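## Task

Arrange the nests so that N1 holds plate C16, N2 holds plate C51 and N3 holds plate C15. Every plate must lie flat within its nest's locators, with its well A1 at the nest corner labelled A1, and must stay that way with no help from the robot. Finish by opening the grippers and moving them away.

## Robot and tools

Robot: two 6-joint arms, left_arm and right_arm, each with a parallel two-finger gripper. The names are labels only; they do not match sides of a camera image. Either arm may do the work, and the idle one may be parked out of the way.

Layout: OUT, an empty nest, lies between the arms. Nests N1, N2, N3 and RD form an arc in front of the arms, in that clockwise order seen from above. A fixed bar-code scanner stands next to RD and is always on. Plate IDs are not printed for you: to identify a plate, lay it flat in RD with well A1 (the plate's cut-off corner) at RD's A1 corner, and get out of the scanner's line of sight. The result then shows the ID. OUT is a handy spare spot when swapping plates.

Frame: one shared scene frame, origin on the table top midway between the arms, +z up, +x out over the table, left_arm on the +y side. Reported hand positions can be a little off, more so at long reach.

Tool execute_actions, argument actions: a list of actions run in order. Each action may have rows, steps and until. An empty list just returns the current state and images.
- rows: up to 15 rows, each applied for one control step of 1/30 s. Every row has exactly 18 numbers, each in [-1, 1], always covering both arms: left_arm dx, dy, dz, rx, ry, rz, gripper position, force_limit, speed, then the same nine for right_arm.
- dx..rz are an offset, not a pose: a target relative to the gripper's measured pose at the start of the action (for the first action in a call, the last reported pose), expressed in the gripper's own axes. Each row is measured from that same start pose, not from the row before. Scale: 1.0 = 0.6 m for dx, dy, dz and 180 degrees for the rotation vector rx, ry, rz. Gripper axes: fingers point along +z, close along y.
- Per step the commanded pose is clipped to 70 mm and 16 degrees from the current pose; position wins over orientation if both cannot be met. For smooth motion ramp the offset up gradually, e.g. +0.01 per row (6 mm per step).
- Gripper position: +1 fully open (140 mm), about -0.8 pads touch, -1 closes until blocked. force_limit: -1 about 14 N, 0 about 60 N, +1 about 107 N (parts up to 40 mm wide). speed: -1 about 30 mm/s, 0 about 140, +1 about 250. These three are absolute commands; to keep a gripper unchanged, repeat its previous three values (a 0 is a real command).
- steps: integer 1 to 450, at least the number of rows, default 15. After the last row the arm keeps heading for the last target and the gripper keeps its last command. Long moves need enough steps; if cut short, send the remainder in the next action.
- until: stops the action early when all conditions hold, e.g. {"scanner": {"code": "c15"}} or {"scanner": {"reads": [">=", 2]}}. Numbers need a comparison (=, !=, <, <=, >, >=). It does not halt the arms. Any bad value or name rejects the whole call.

Results: per arm, end_effector_position (m), end_effector_quat_wxyz and velocities in the scene frame; Hand target lines (where the controller is driving the gripper); object_status (0 moving, 1 blocked while opening, 2 blocked while closing = holding, 3 reached the command or pads met, a thin part may still be held); position_measured in counts (3 open, 230 pads together, not linear); flange force (includes held weight, noisy, may read no reading); scanner code (lower case ID such as c15, or no_read, never wrong) and reads (count of changes from no_read to an ID). "pose unreachable" means the clearance check altered or blocked that arm's command; it drops its target and rests. Camera images follow: cam_high, cam_low (896x504), cam_left_wrist, cam_right_wrist (504x504); calibration lines are given for each.

Gripping: command -1 and confirm object_status 2. Fingertips sit about 33 mm past the reported point when closed, 9 mm when open, and move about 24 mm outward while closing, so leave clearance above surfaces. To squeeze harder while holding, raise force_limit and nudge position to -0.98 (or back to -1).

Tool zoom_image: camera (cam_high, cam_low, cam_left_wrist, cam_right_wrist) and region [x0, y0, x1, y1] in that camera's pixels, origin top-left, at most 504 by 504.

Tool finished_scene: scene (1 or 2). Call only once the plates are correct, released and the grippers clear; it cannot be undone and starts the next scene with its new task.

Avoid: knocking or dropping anything off the table (ends the scene), slamming or pressing hard, letting the arms collide. A joint torque over its limit (waist, shoulder 302 N m; elbow 142; wrist joints 40, held weight included) or an outside force of 144 N stops that arm for 10 s. Long holding heats motors (MOTOR HOT warning, then an over-temperature stop). Brief tugs on held parts or pushes on loose ones can happen; grip firmly and move gently. The robot holds its last command while you think.

Each tool is called after "Request:" as a command line: name --argument value for each argument, lists and objects as JSON in quotes; but a table of rows of numbers goes row by row, as --pt "numbers of a row", without its own name.

## Session

Request:
execute_actions --actions '[]'

Scene clock: 0.00 s.
left_arm: end_effector_position=(+0.5852, -0.1832, +0.1608) position_measured=3 object_status=3 end_effector_quat_wxyz=(+0.407, +0.672, -0.611, -0.097) end_effector_velocity=(-0.000, +0.000, +0.000) end_effector_angular_velocity=(+0.000, +0.000, -0.000) | right_arm: end_effector_position=(+0.0575, -0.5490, +0.3914) position_measured=3 object_status=3 end_effector_quat_wxyz=(-0.204, +0.488, +0.806, -0.265) end_effector_velocity=(-0.001, +0.000, -0.000) end_effector_angular_velocity=(+0.000, +0.001, +0.002)
Joint positions: left_arm=[-0.772  1.169  0.435 -0.847  1.718  2.247] | right_arm=[ 0.687 -0.374  2.088  0.21   2.078  0.221]
Joint velocities: left_arm=[-0.  0. -0.  0.  0. -0.] | right_arm=[ 0.002  0.     0.001  0.001 -0.    -0.   ]
Flange force (N, the push that the arm receives, along the gripper's own x y z axes): no reading
Hand target (left_arm): +0.585, -0.183, +0.161; +0.407, +0.672, -0.611, -0.097
Hand target (right_arm): +0.058, -0.549, +0.391; -0.204, +0.488, +0.806, -0.265
scanner: code=no_read reads=0

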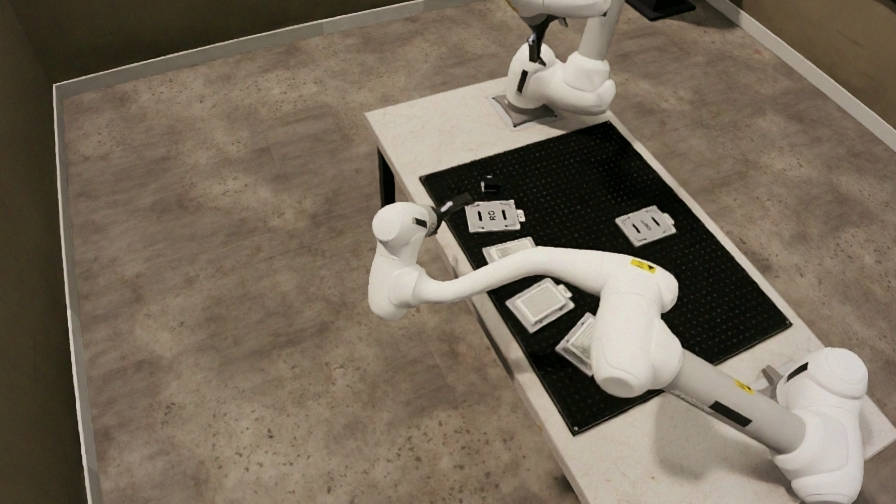

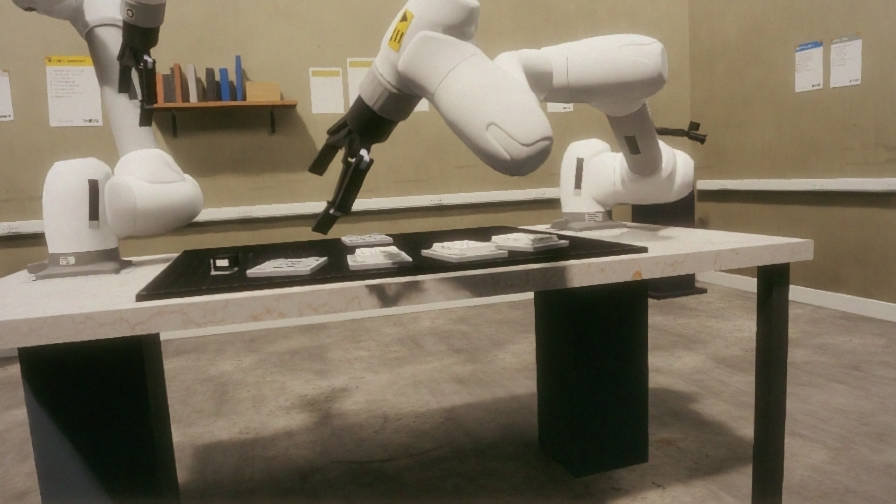

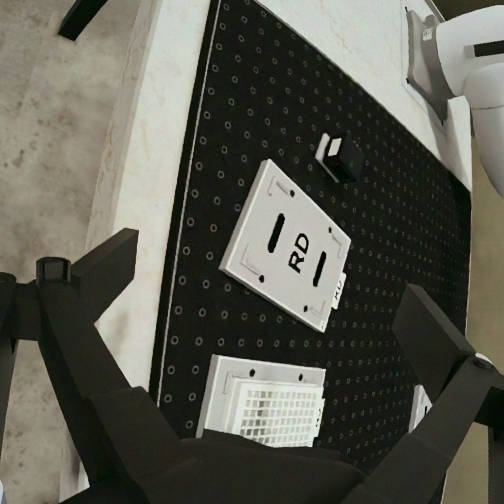

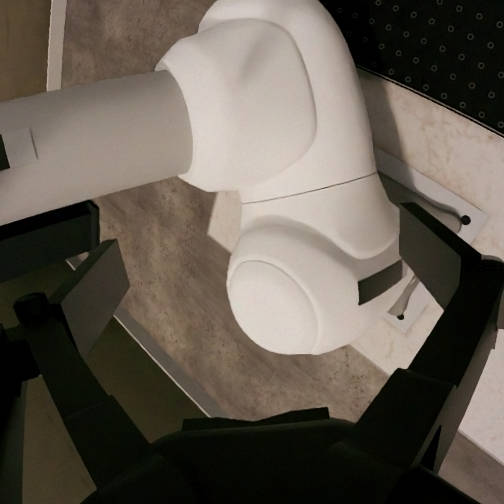

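Request:
execute_actions --actions '[{"rows":[[-0.32,0.587,-0.3225,0.234,-0.144,0.028,1,0,0,0,0,0,0,0,0,1,0,0]],"steps":90}]'

Scene clock: 14.77 s.
left_arm: end_effector_position=(+0.3999, +0.0994, +0.4506) position_measured=3 object_status=3 end_effector_quat_wxyz=(+0.000, +0.707, -0.707, -0.001) end_effector_velocity=(-0.000, +0.001, -0.000) end_effector_angular_velocity=(+0.001, +0.000, +0.000) | right_arm: end_effector_position=(+0.0575, -0.5490, +0.3914) position_measured=3 object_status=3 end_effector_quat_wxyz=(-0.204, +0.488, +0.806, -0.265) end_effector_velocity=(+0.000, -0.001, +0.000) end_effector_angular_velocity=(-0.001, -0.000, -0.001)
Joint positions: left_arm=[-0.991  0.327  1.166 -0.001  1.65   2.173] | right_arm=[ 0.687 -0.374  2.088  0.21   2.078  0.221]
Joint velocities: left_arm=[ 0.    -0.     0.001  0.     0.    -0.   ] | right_arm=[-0.002 -0.001  0.    -0.001  0.001 -0.   ]
Flange force (N, the push that the arm receives, along the gripper's own x y z axes): left_arm=[7.5 -2.2 -6.4] | right_arm=[-3.3 -3.9 -3.8]
Hand target (left_arm): +0.400, +0.099, +0.451; +0.000, +0.707, -0.707, -0.001
Hand target (right_arm): +0.058, -0.549, +0.391; -0.204, +0.488, +0.806, -0.265
Off the commanded pose (left_arm): 0.001 m, 0 deg.
Off the commanded pose (right_arm): 0.000 m, 0 deg.
scanner: code=no_read reads=0
camera_calibration (this result's frames):
cam_left_wrist: T_world_to_cam=[[-0.979319, -0.191803, -0.0643958, 0.448949], [-0.202324, 0.928059, 0.312683, -0.135799], [-0.000210322, 0.319246, -0.947672, 0.591625], [0, 0, 0, 1]] pos_world=[0.412314, 0.0232651, 0.632039]
cam_right_wrist: T_world_to_cam=[[0.722637, 0.272303, -0.635332, 0.361056], [0.55979, -0.769745, 0.306803, -0.573121], [-0.405501, -0.577359, -0.708679, 0.165987], [0, 0, 0, 1]] pos_world=[0.127223, -0.443639, 0.522857]

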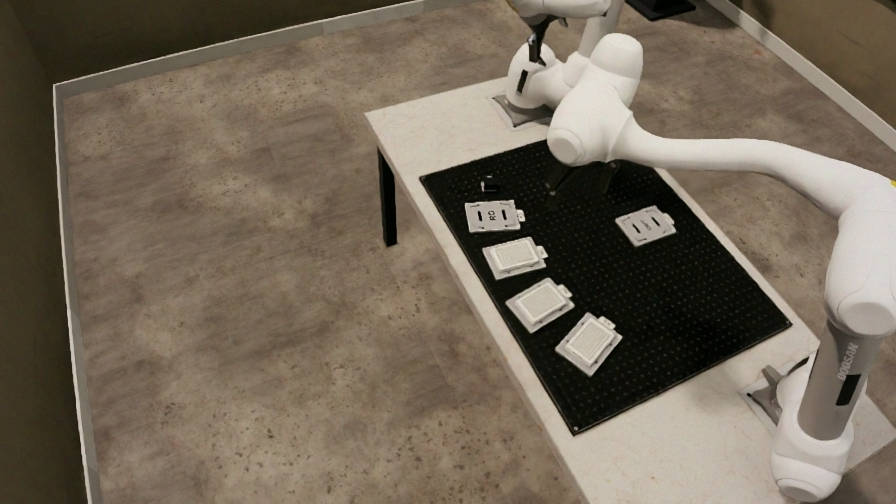

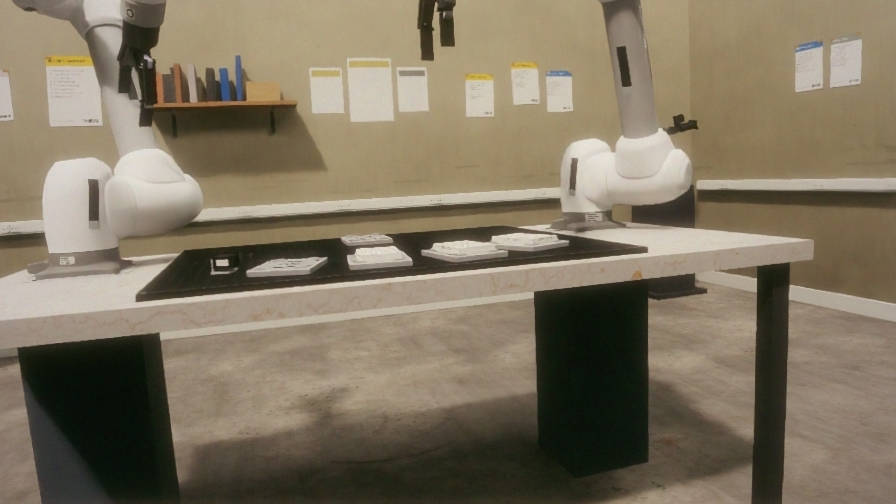

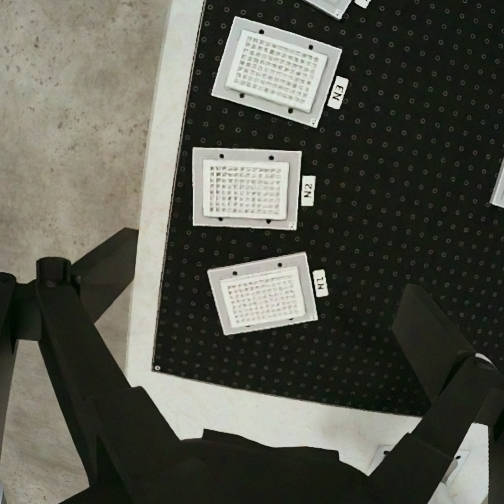

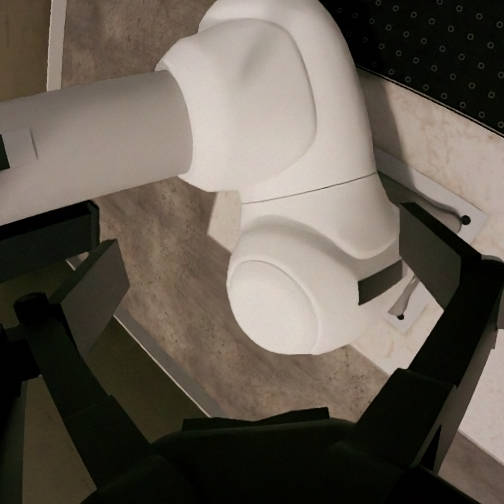

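Request:
zoom_image --camera "cam_left_wrist" --region '[150, 0, 400, 350]'

Request:
zoom_image --camera "cam_low" --region '[200, 210, 600, 290]'

Request:
zoom_image --camera "cam_high" --region '[440, 160, 700, 390]'

Region (150, 0, 400, 350) of cam_left_wrist's 504x504 image, scaled by 1.440, with more detail than that image has; it fills the left 360 columns of this view, and the rest is white.

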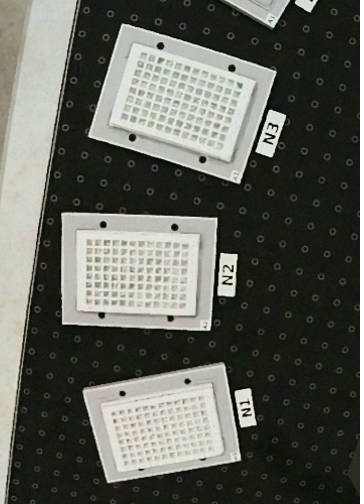

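Region (200, 210, 600, 290) of cam_low's 896x504 image, scaled by 1.260, with more detail than that image has; it fills the top 101 rows of this view, and the rest is white.

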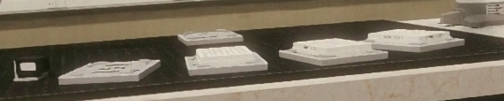

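Region (440, 160, 700, 390) of cam_high's 896x504 image, scaled by 1.938, with more detail than that image has; it fills the top 446 rows of this view, and the rest is white.

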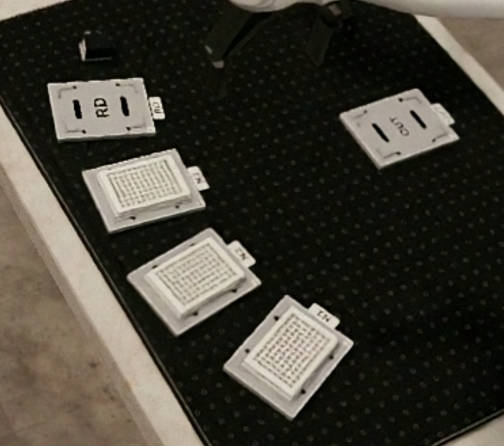

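Request:
zoom_image --camera "cam_left_wrist" --region '[185, 130, 325, 240]'

Request:
zoom_image --camera "cam_left_wrist" --region '[200, 240, 340, 345]'

Request:
zoom_image --camera "cam_left_wrist" --region '[205, 5, 355, 135]'

Region (185, 130, 325, 240) of cam_left_wrist's 504x504 image, scaled by 3.600, with more detail than that image has; it fills the top 396 rows of this view, and the rest is white.

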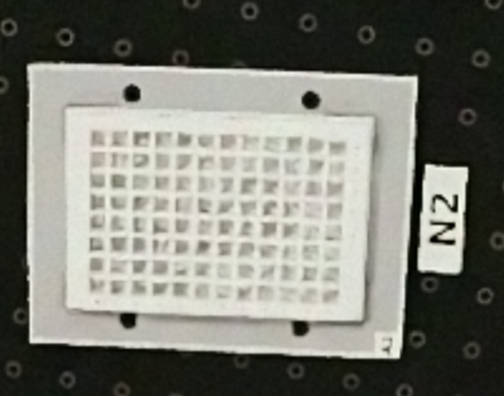

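Region (200, 240, 340, 345) of cam_left_wrist's 504x504 image, scaled by 3.600, with more detail than that image has; it fills the top 378 rows of this view, and the rest is white.

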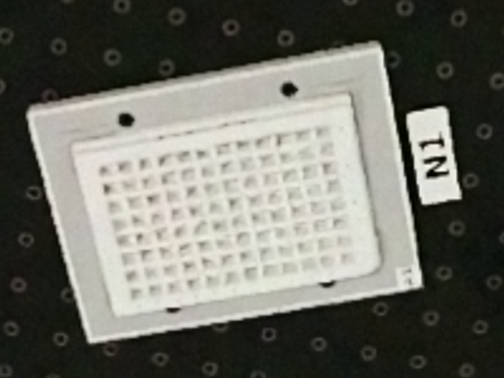

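Region (205, 5, 355, 135) of cam_left_wrist's 504x504 image, scaled by 3.360, with more detail than that image has; it fills the top 437 rows of this view, and the rest is white.

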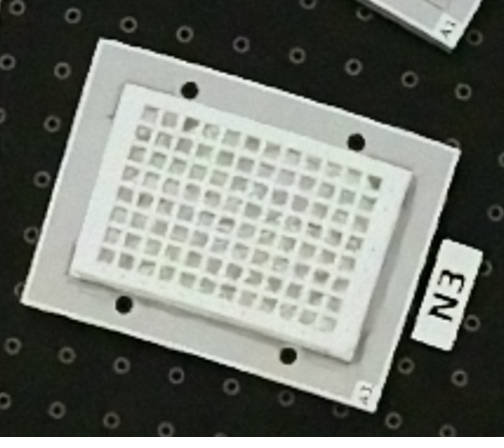

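Request:
execute_actions --actions '[{"rows":[[0.25,-0.047,0.467,0,0,-0.456,1,0,0,0,0,0,0,0,0,1,0,0]],"steps":75}]'

Scene clock: 39.00 s.
left_arm: end_effector_position=(+0.4283, -0.0505, +0.1702) position_measured=3 object_status=3 end_effector_quat_wxyz=(-0.000, +0.998, -0.069, -0.001) end_effector_velocity=(-0.000, +0.000, -0.001) end_effector_angular_velocity=(+0.001, +0.000, -0.000) | right_arm: end_effector_position=(+0.0575, -0.5490, +0.3914) position_measured=3 object_status=3 end_effector_quat_wxyz=(-0.204, +0.488, +0.806, -0.265) end_effector_velocity=(-0.000, -0.000, +0.000) end_effector_angular_velocity=(+0.001, -0.002, +0.001)
Joint positions: left_arm=[-1.06   0.617  1.235 -0.001  1.29   0.671] | right_arm=[ 0.687 -0.374  2.088  0.21   2.078  0.221]
Joint velocities: left_arm=[-0.     0.     0.001  0.     0.     0.   ] | right_arm=[ 0.001 -0.001 -0.    -0.001 -0.001 -0.   ]
Flange force (N, the push that the arm receives, along the gripper's own x y z axes): left_arm=[8.8 13.3 -2.0] | right_arm=[-3.1 -2.3 -4.6]
Hand target (left_arm): +0.428, -0.050, +0.170; -0.000, +0.998, -0.069, -0.001
Hand target (right_arm): +0.058, -0.549, +0.391; -0.204, +0.488, +0.806, -0.265
Off the commanded pose (left_arm): 0.001 m, 0 deg.
Off the commanded pose (right_arm): 0.000 m, 0 deg.
scanner: code=no_read reads=0
camera_calibration (this result's frames):
cam_left_wrist: T_world_to_cam=[[0.0552297, -0.996265, -0.066375, -0.0534431], [-0.94678, -0.0733668, 0.313407, 0.364924], [-0.317107, 0.0455331, -0.947296, 0.49559], [0, 0, 0, 1]] pos_world=[0.50561, -0.049036, 0.351553]

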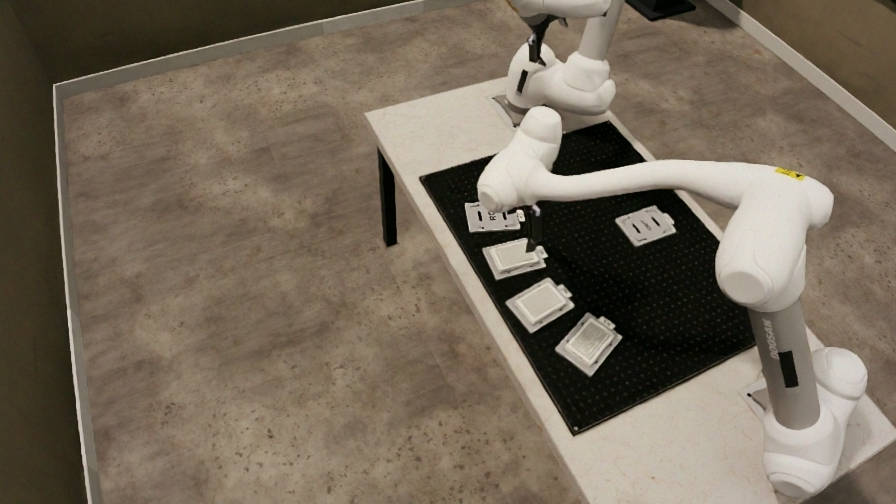

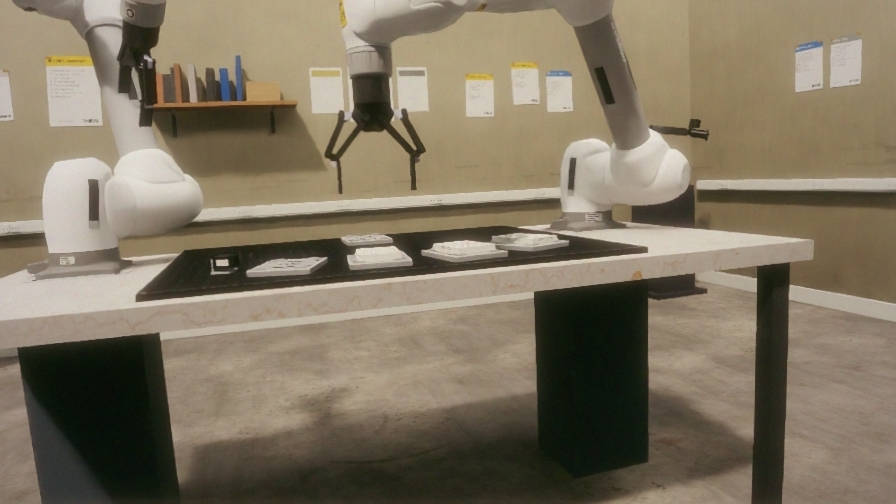

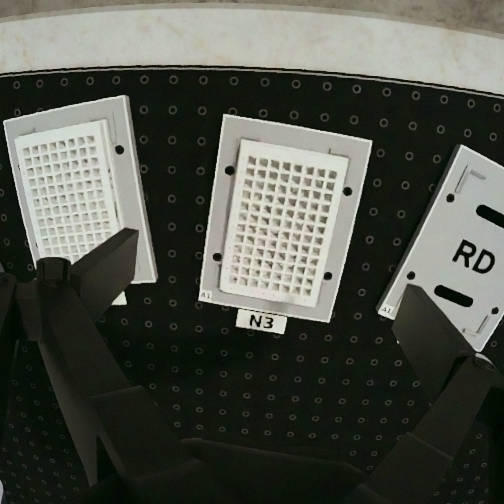

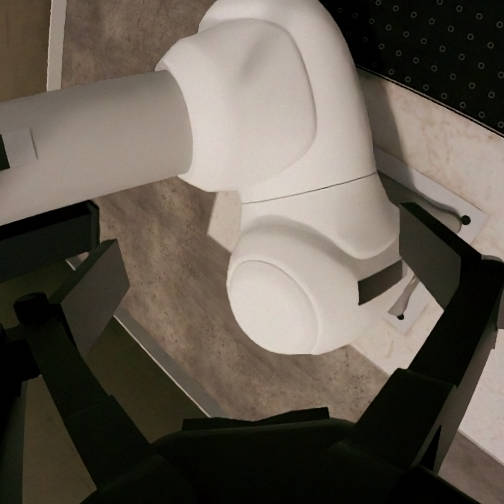

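Request:
zoom_image --camera "cam_left_wrist" --region '[180, 100, 420, 340]'

Request:
zoom_image --camera "cam_left_wrist" --region '[0, 90, 200, 290]'

Region (180, 100, 420, 340) of cam_left_wrist's 504x504 image, scaled by 2.100, with more detail than that image has.

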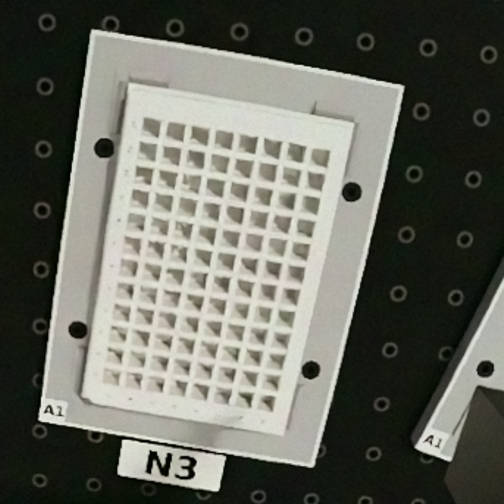

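Region (0, 90, 200, 290) of cam_left_wrist's 504x504 image, scaled by 2.520, with more detail than that image has.

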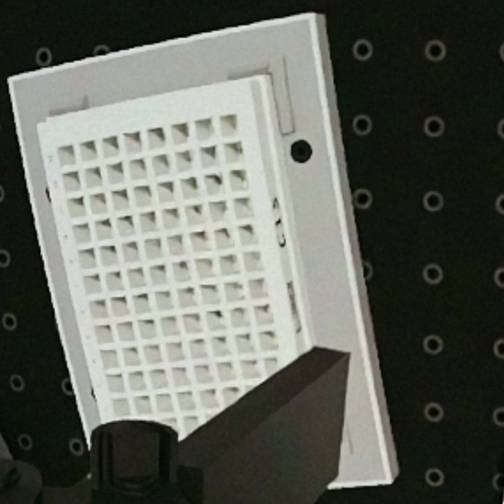

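Request:
execute_actions --actions '[{"rows":[[-0.1,0.2,0.09,0.23,0,0,1,0,0,0,0,0,0,0,0,1,0,0]],"steps":50}]'

Scene clock: 53.00 s.
left_arm: end_effector_position=(+0.3522, -0.1609, +0.1161) position_measured=3 object_status=3 end_effector_quat_wxyz=(-0.353, +0.933, -0.064, +0.023) end_effector_velocity=(+0.000, +0.000, -0.002) end_effector_angular_velocity=(+0.002, +0.001, +0.000) | right_arm: end_effector_position=(+0.0575, -0.5490, +0.3914) position_measured=3 object_status=3 end_effector_quat_wxyz=(-0.204, +0.488, +0.806, -0.265) end_effector_velocity=(+0.000, -0.000, -0.000) end_effector_angular_velocity=(-0.002, +0.000, -0.001)
Joint positions: left_arm=[-1.286  1.244  0.303  0.367  2.235  0.577] | right_arm=[ 0.687 -0.374  2.088  0.21   2.078  0.221]
Joint velocities: left_arm=[ 0.     0.002 -0.    -0.     0.    -0.   ] | right_arm=[-0.001  0.001  0.001 -0.001 -0.     0.   ]
Flange force (N, the push that the arm receives, along the gripper's own x y z axes): left_arm=no reading | right_arm=[-0.5 -2.0 -2.6]
Hand target (left_arm): +0.352, -0.161, +0.116; -0.353, +0.933, -0.064, +0.023
Hand target (right_arm): +0.058, -0.549, +0.391; -0.204, +0.488, +0.806, -0.265
Off the commanded pose (left_arm): 0.000 m, 0 deg.
Off the commanded pose (right_arm): 0.000 m, 0 deg.
scanner: code=no_read reads=0
camera_calibration (this result's frames):
cam_left_wrist: T_world_to_cam=[[0.0934188, -0.710306, -0.697666, -0.0569813], [-0.96819, -0.228182, 0.102674, 0.30889], [-0.232125, 0.665881, -0.709027, 0.467431], [0, 0, 0, 1]] pos_world=[0.412889, -0.281245, 0.259953]
cam_right_wrist: T_world_to_cam=[[0.722637, 0.272303, -0.635332, 0.361056], [0.55979, -0.769745, 0.306803, -0.573121], [-0.405501, -0.577359, -0.708679, 0.165987], [0, 0, 0, 1]] pos_world=[0.127223, -0.443639, 0.522857]

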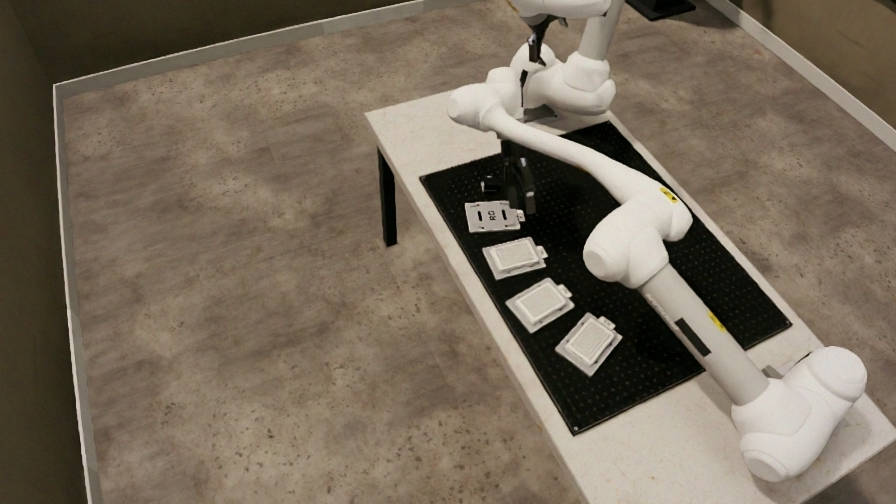

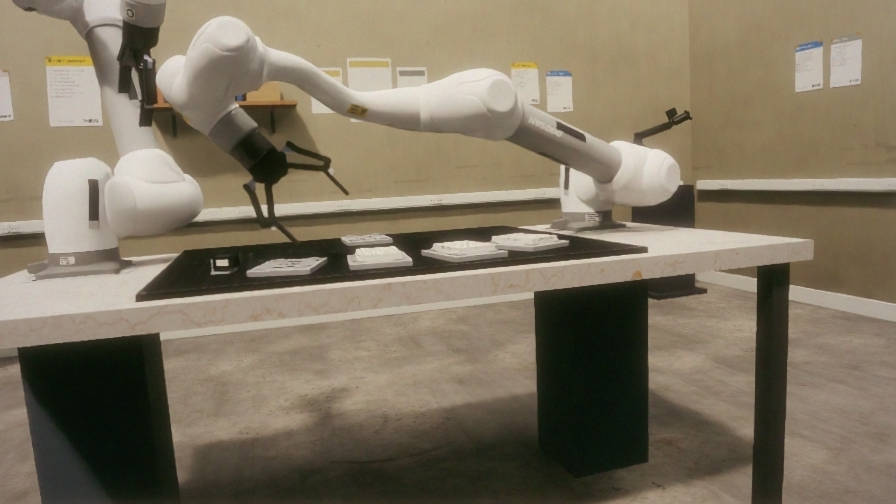

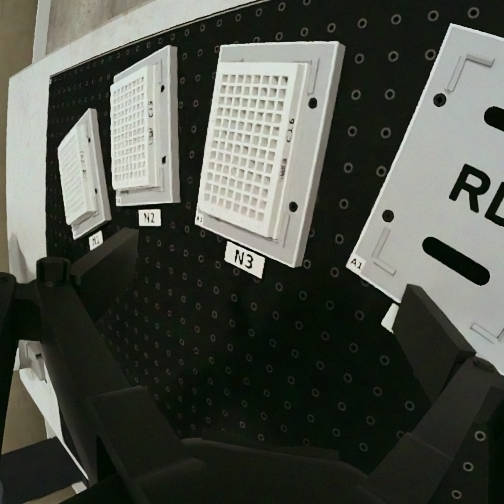

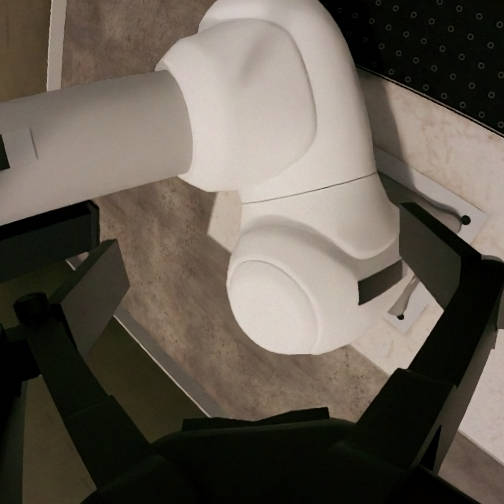

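Request:
zoom_image --camera "cam_left_wrist" --region '[250, 90, 340, 190]'

Request:
zoom_image --camera "cam_left_wrist" --region '[50, 70, 190, 210]'

Region (250, 90, 340, 190) of cam_left_wrist's 504x504 image, scaled by 5.040, with more detail than that image has; it fills the left 454 columns of this view, and the rest is white.

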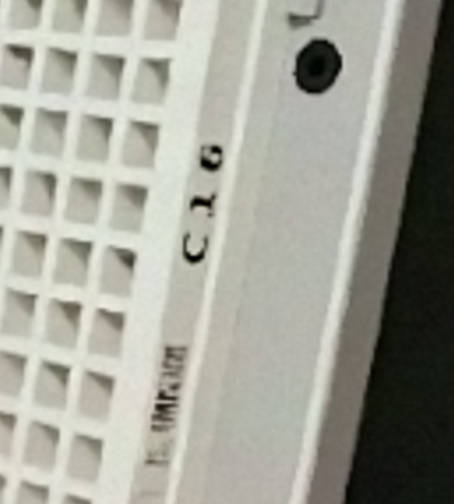

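Region (50, 70, 190, 210) of cam_left_wrist's 504x504 image, scaled by 3.600, with more detail than that image has.

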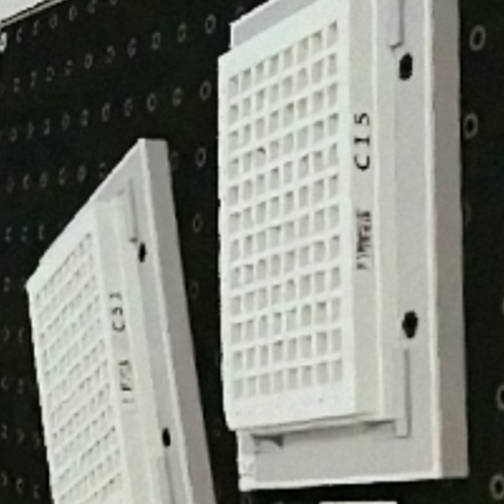

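Request:
execute_actions --actions '[{"rows":[[0.093,-0.1245,0.145,-0.23,0,0,1,0,0,0,0,0,0,0,0,1,0,0]],"steps":50},{"rows":[[0,0,0,0,0,-0.011,1,0,0,0,0,0,0,0,0,1,0,0]],"steps":15}]'

Scene clock: 71.60 s.
left_arm: end_effector_position=(+0.4232, -0.0563, +0.1003) position_measured=3 object_status=3 end_effector_quat_wxyz=(-0.000, +0.999, -0.051, -0.001) end_effector_velocity=(+0.001, +0.000, -0.000) end_effector_angular_velocity=(+0.001, -0.001, -0.000) | right_arm: end_effector_position=(+0.0575, -0.5490, +0.3914) position_measured=3 object_status=3 end_effector_quat_wxyz=(-0.204, +0.488, +0.806, -0.265) end_effector_velocity=(-0.000, +0.000, +0.000) end_effector_angular_velocity=(+0.000, -0.001, +0.002)
Joint positions: left_arm=[-1.068  0.659  1.296 -0.001  1.187  0.629] | right_arm=[ 0.687 -0.374  2.088  0.21   2.078  0.221]
Joint velocities: left_arm=[ 0.     0.    -0.     0.002  0.    -0.   ] | right_arm=[ 0.002 -0.    -0.001 -0.     0.     0.   ]
Flange force (N, the push that the arm receives, along the gripper's own x y z axes): left_arm=[4.5 5.8 -6.2] | right_arm=[-4.1 -1.9 -4.4]
Flange force at the end of the 1st action (N, along the gripper's axes at the end of the call): left_arm=[0.0 4.8 -5.8] | right_arm=[-3.4 -1.5 -5.8]
Hand target (left_arm): +0.423, -0.056, +0.100; -0.000, +0.999, -0.051, -0.001
Hand target (right_arm): +0.058, -0.549, +0.391; -0.204, +0.488, +0.806, -0.265
Off the commanded pose (left_arm): 0.000 m, 0 deg.
Off the commanded pose (right_arm): 0.000 m, 0 deg.
scanner: code=no_read reads=0
camera_calibration (this result's frames):
cam_left_wrist: T_world_to_cam=[[0.0898507, -0.993743, -0.0663447, -0.0780928], [-0.943602, -0.106252, 0.313569, 0.378407], [-0.318656, 0.0344286, -0.947245, 0.42807], [0, 0, 0, 1]] pos_world=[0.50049, -0.0521356, 0.28165]

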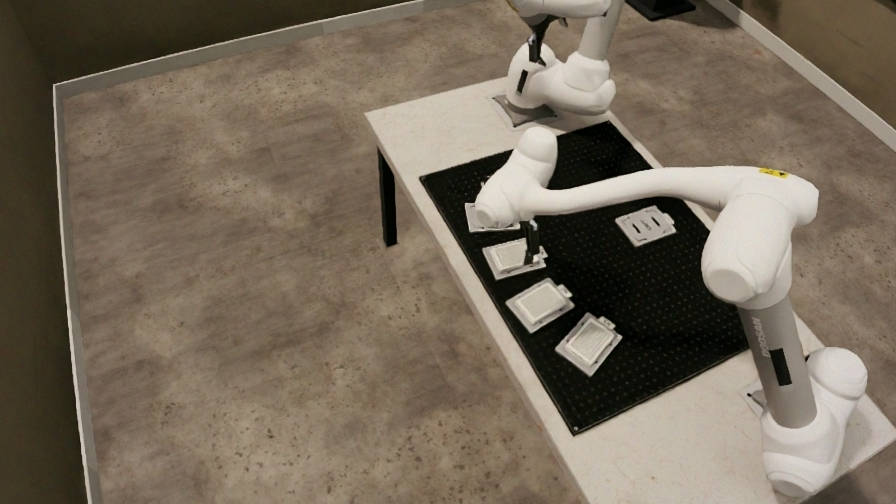

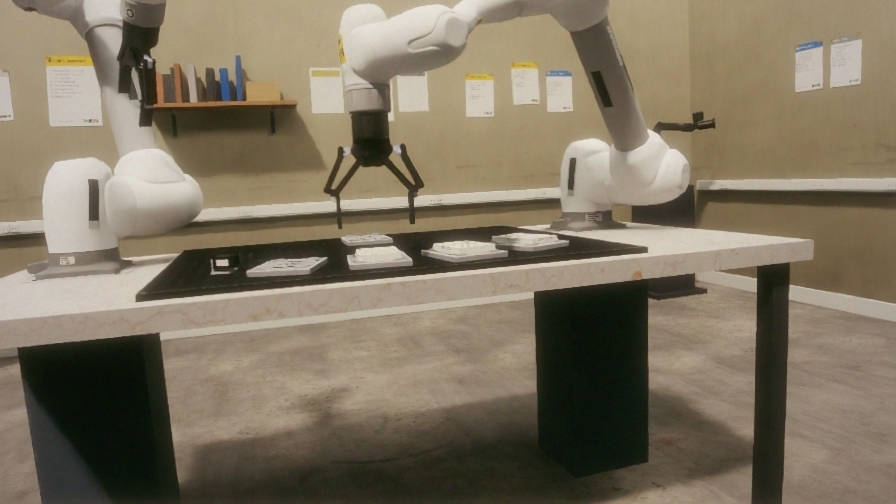

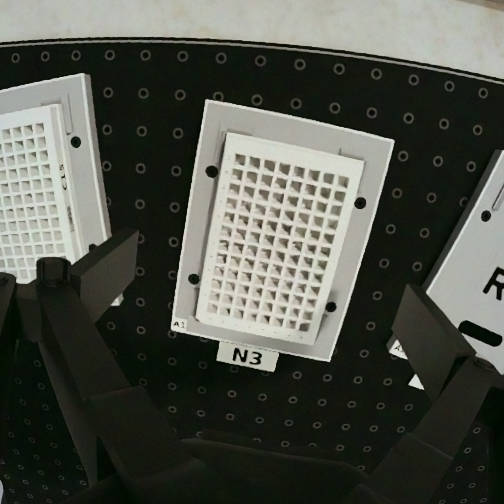

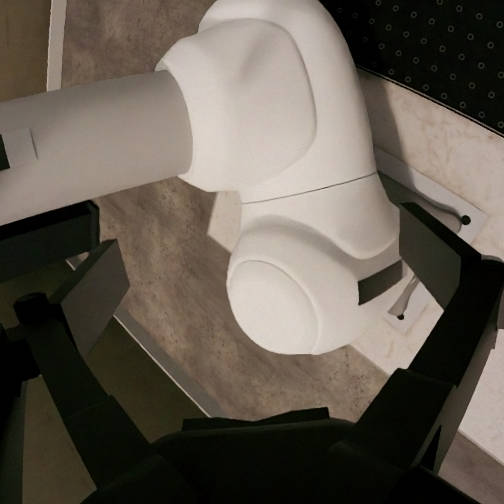

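Request:
execute_actions --actions '[{"rows":[[0,0.003,0.05,0,0,0,0.5,0,0,0,0,0,0,0,0,1,0,0]],"steps":25}]'

Request:
zoom_image --camera "cam_low" --region '[320, 200, 440, 280]'

Scene clock: 80.83 s.
left_arm: end_effector_position=(+0.4230, -0.0581, +0.0703) position_measured=66 object_status=3 end_effector_quat_wxyz=(-0.000, +0.999, -0.051, -0.001) end_effector_velocity=(+0.000, -0.000, -0.000) end_effector_angular_velocity=(-0.000, -0.000, +0.000) | right_arm: end_effector_position=(+0.0575, -0.5490, +0.3914) position_measured=3 object_status=3 end_effector_quat_wxyz=(-0.204, +0.488, +0.806, -0.265) end_effector_velocity=(+0.000, +0.000, +0.000) end_effector_angular_velocity=(+0.000, -0.001, -0.002)
Joint positions: left_arm=[-1.069  0.681  1.316 -0.001  1.145  0.628] | right_arm=[ 0.687 -0.374  2.088  0.21   2.078  0.221]
Joint velocities: left_arm=[ 0.  0. -0. -0. -0.  0.] | right_arm=[-0.001 -0.    -0.001  0.     0.     0.001]
Flange force (N, the push that the arm receives, along the gripper's own x y z axes): left_arm=[3.7 7.8 -3.2] | right_arm=[-3.3 -2.3 -4.6]
Hand target (left_arm): +0.423, -0.058, +0.070; -0.000, +0.999, -0.051, -0.001
Hand target (right_arm): +0.058, -0.549, +0.391; -0.204, +0.488, +0.806, -0.265
Off the commanded pose (left_arm): 0.000 m, 0 deg.
Off the commanded pose (right_arm): 0.000 m, 0 deg.
scanner: code=no_read reads=0
camera_calibration (this result's frames):
cam_left_wrist: T_world_to_cam=[[0.0898801, -0.993741, -0.0663426, -0.0818607], [-0.943603, -0.106279, 0.313556, 0.387439], [-0.318645, 0.0344186, -0.947249, 0.399637], [0, 0, 0, 1]] pos_world=[0.500288, -0.0539269, 0.251641]
cam_right_wrist: T_world_to_cam=[[0.722637, 0.272303, -0.635332, 0.361056], [0.55979, -0.769745, 0.306802, -0.573121], [-0.4055, -0.577359, -0.708679, 0.165987], [0, 0, 0, 1]] pos_world=[0.127223, -0.443639, 0.522857]

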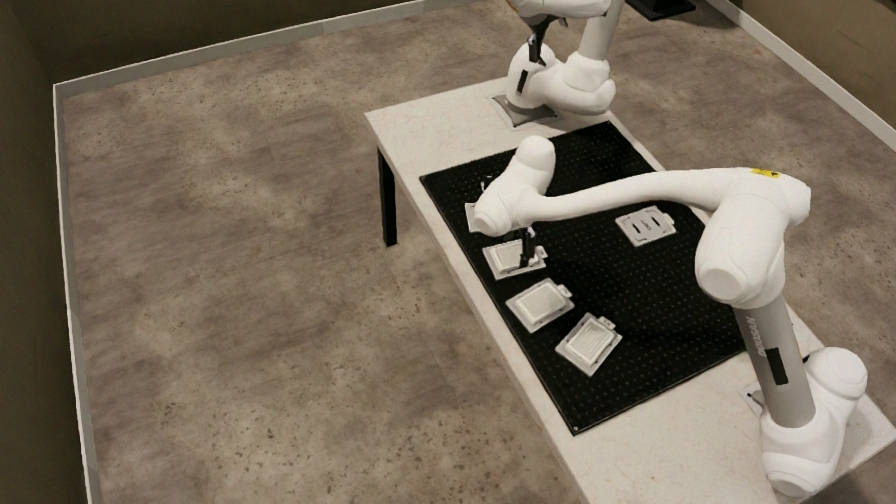

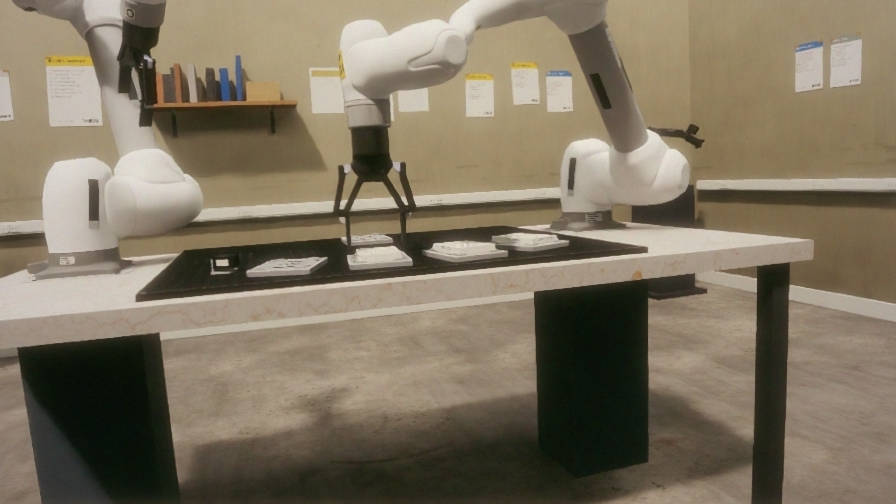

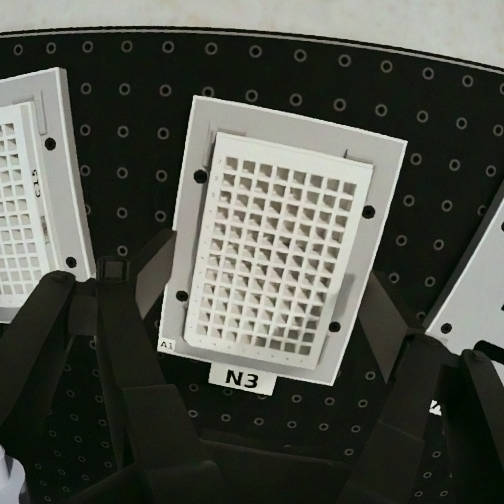

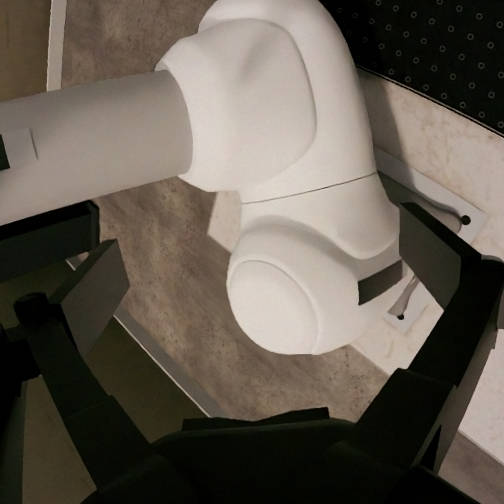

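Region (320, 200, 440, 280) of cam_low's 896x504 image, scaled by 4.200, with more detail than that image has.

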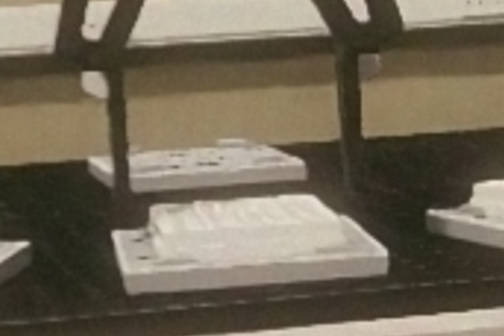

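Request:
execute_actions --actions '[{"rows":[[0,0,0.015,0,0,0,0.4,0,0,0,0,0,0,0,0,1,0,0],[0,0,0.031,0,0,0,0.4,0,0,0,0,0,0,0,0,1,0,0]],"steps":20}]'

Request:
zoom_image --camera "cam_low" --region '[320, 200, 440, 280]'

Scene clock: 85.20 s.
left_arm: end_effector_position=(+0.4230, -0.0581, +0.0517) position_measured=78 object_status=3 end_effector_quat_wxyz=(-0.000, +0.999, -0.051, -0.001) end_effector_velocity=(-0.000, +0.001, -0.000) end_effector_angular_velocity=(+0.001, +0.001, +0.001) | right_arm: end_effector_position=(+0.0575, -0.5490, +0.3914) position_measured=3 object_status=3 end_effector_quat_wxyz=(-0.204, +0.488, +0.806, -0.265) end_effector_velocity=(+0.000, +0.000, -0.000) end_effector_angular_velocity=(+0.000, -0.001, -0.000)
Joint positions: left_arm=[-1.069  0.694  1.33  -0.002  1.119  0.628] | right_arm=[ 0.687 -0.374  2.088  0.21   2.078  0.221]
Joint velocities: left_arm=[ 0.    -0.     0.001 -0.     0.001 -0.   ] | right_arm=[ 0.001  0.    -0.     0.    -0.001  0.   ]
Flange force (N, the push that the arm receives, along the gripper's own x y z axes): left_arm=[10.8 6.1 -1.8] | right_arm=[-0.8 -2.1 -5.4]
Hand target (left_arm): +0.423, -0.058, +0.052; -0.000, +0.999, -0.051, -0.001
Hand target (right_arm): +0.058, -0.549, +0.391; -0.204, +0.488, +0.806, -0.265
Off the commanded pose (left_arm): 0.000 m, 0 deg.
Off the commanded pose (right_arm): 0.000 m, 0 deg.
scanner: code=no_read reads=0
camera_calibration (this result's frames):
cam_left_wrist: T_world_to_cam=[[0.0899369, -0.993739, -0.0662951, -0.0831442], [-0.943571, -0.10632, 0.31364, 0.3932], [-0.318725, 0.0343463, -0.947225, 0.382027], [0, 0, 0, 1]] pos_world=[0.500252, -0.0539396, 0.23303]
cam_right_wrist: T_world_to_cam=[[0.722637, 0.272303, -0.635332, 0.361056], [0.55979, -0.769745, 0.306802, -0.573121], [-0.4055, -0.577359, -0.708679, 0.165987], [0, 0, 0, 1]] pos_world=[0.127223, -0.443639, 0.522857]

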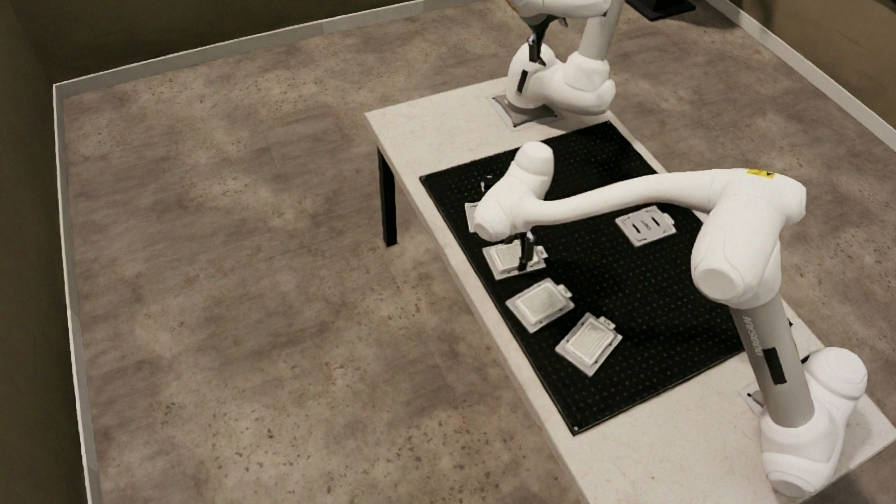

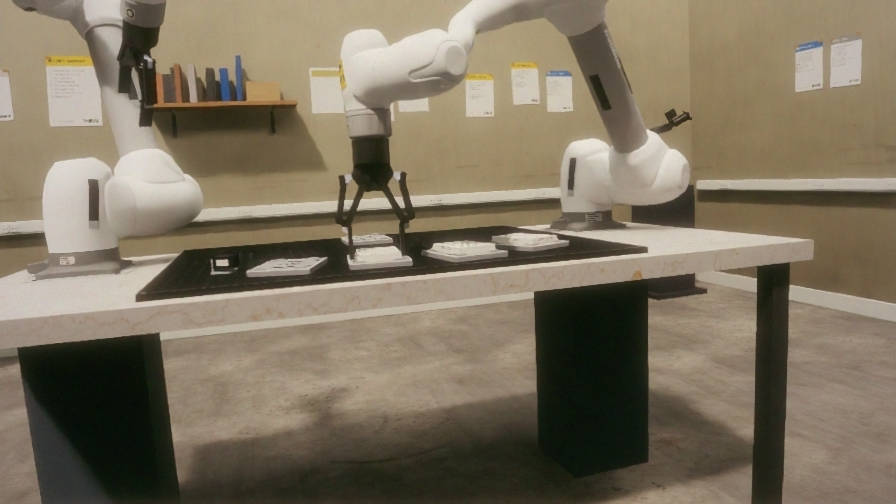

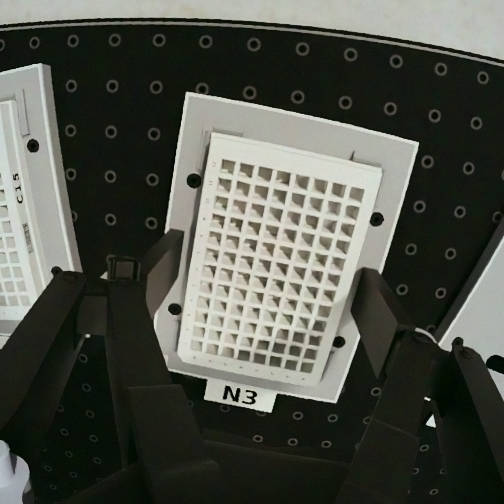

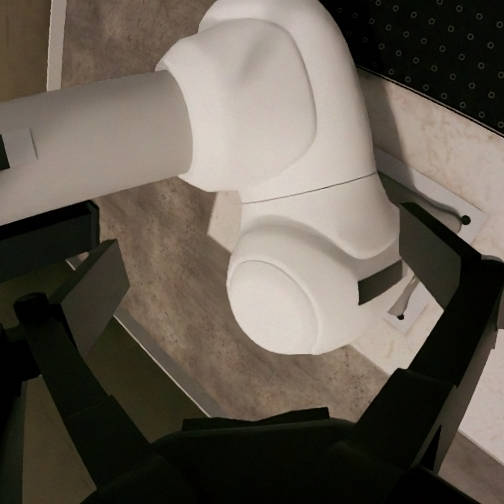

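Region (320, 200, 440, 280) of cam_low's 896x504 image, scaled by 4.200, with more detail than that image has.

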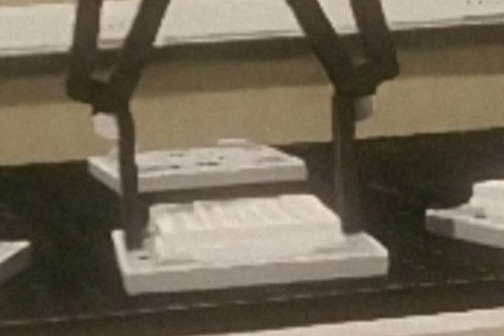

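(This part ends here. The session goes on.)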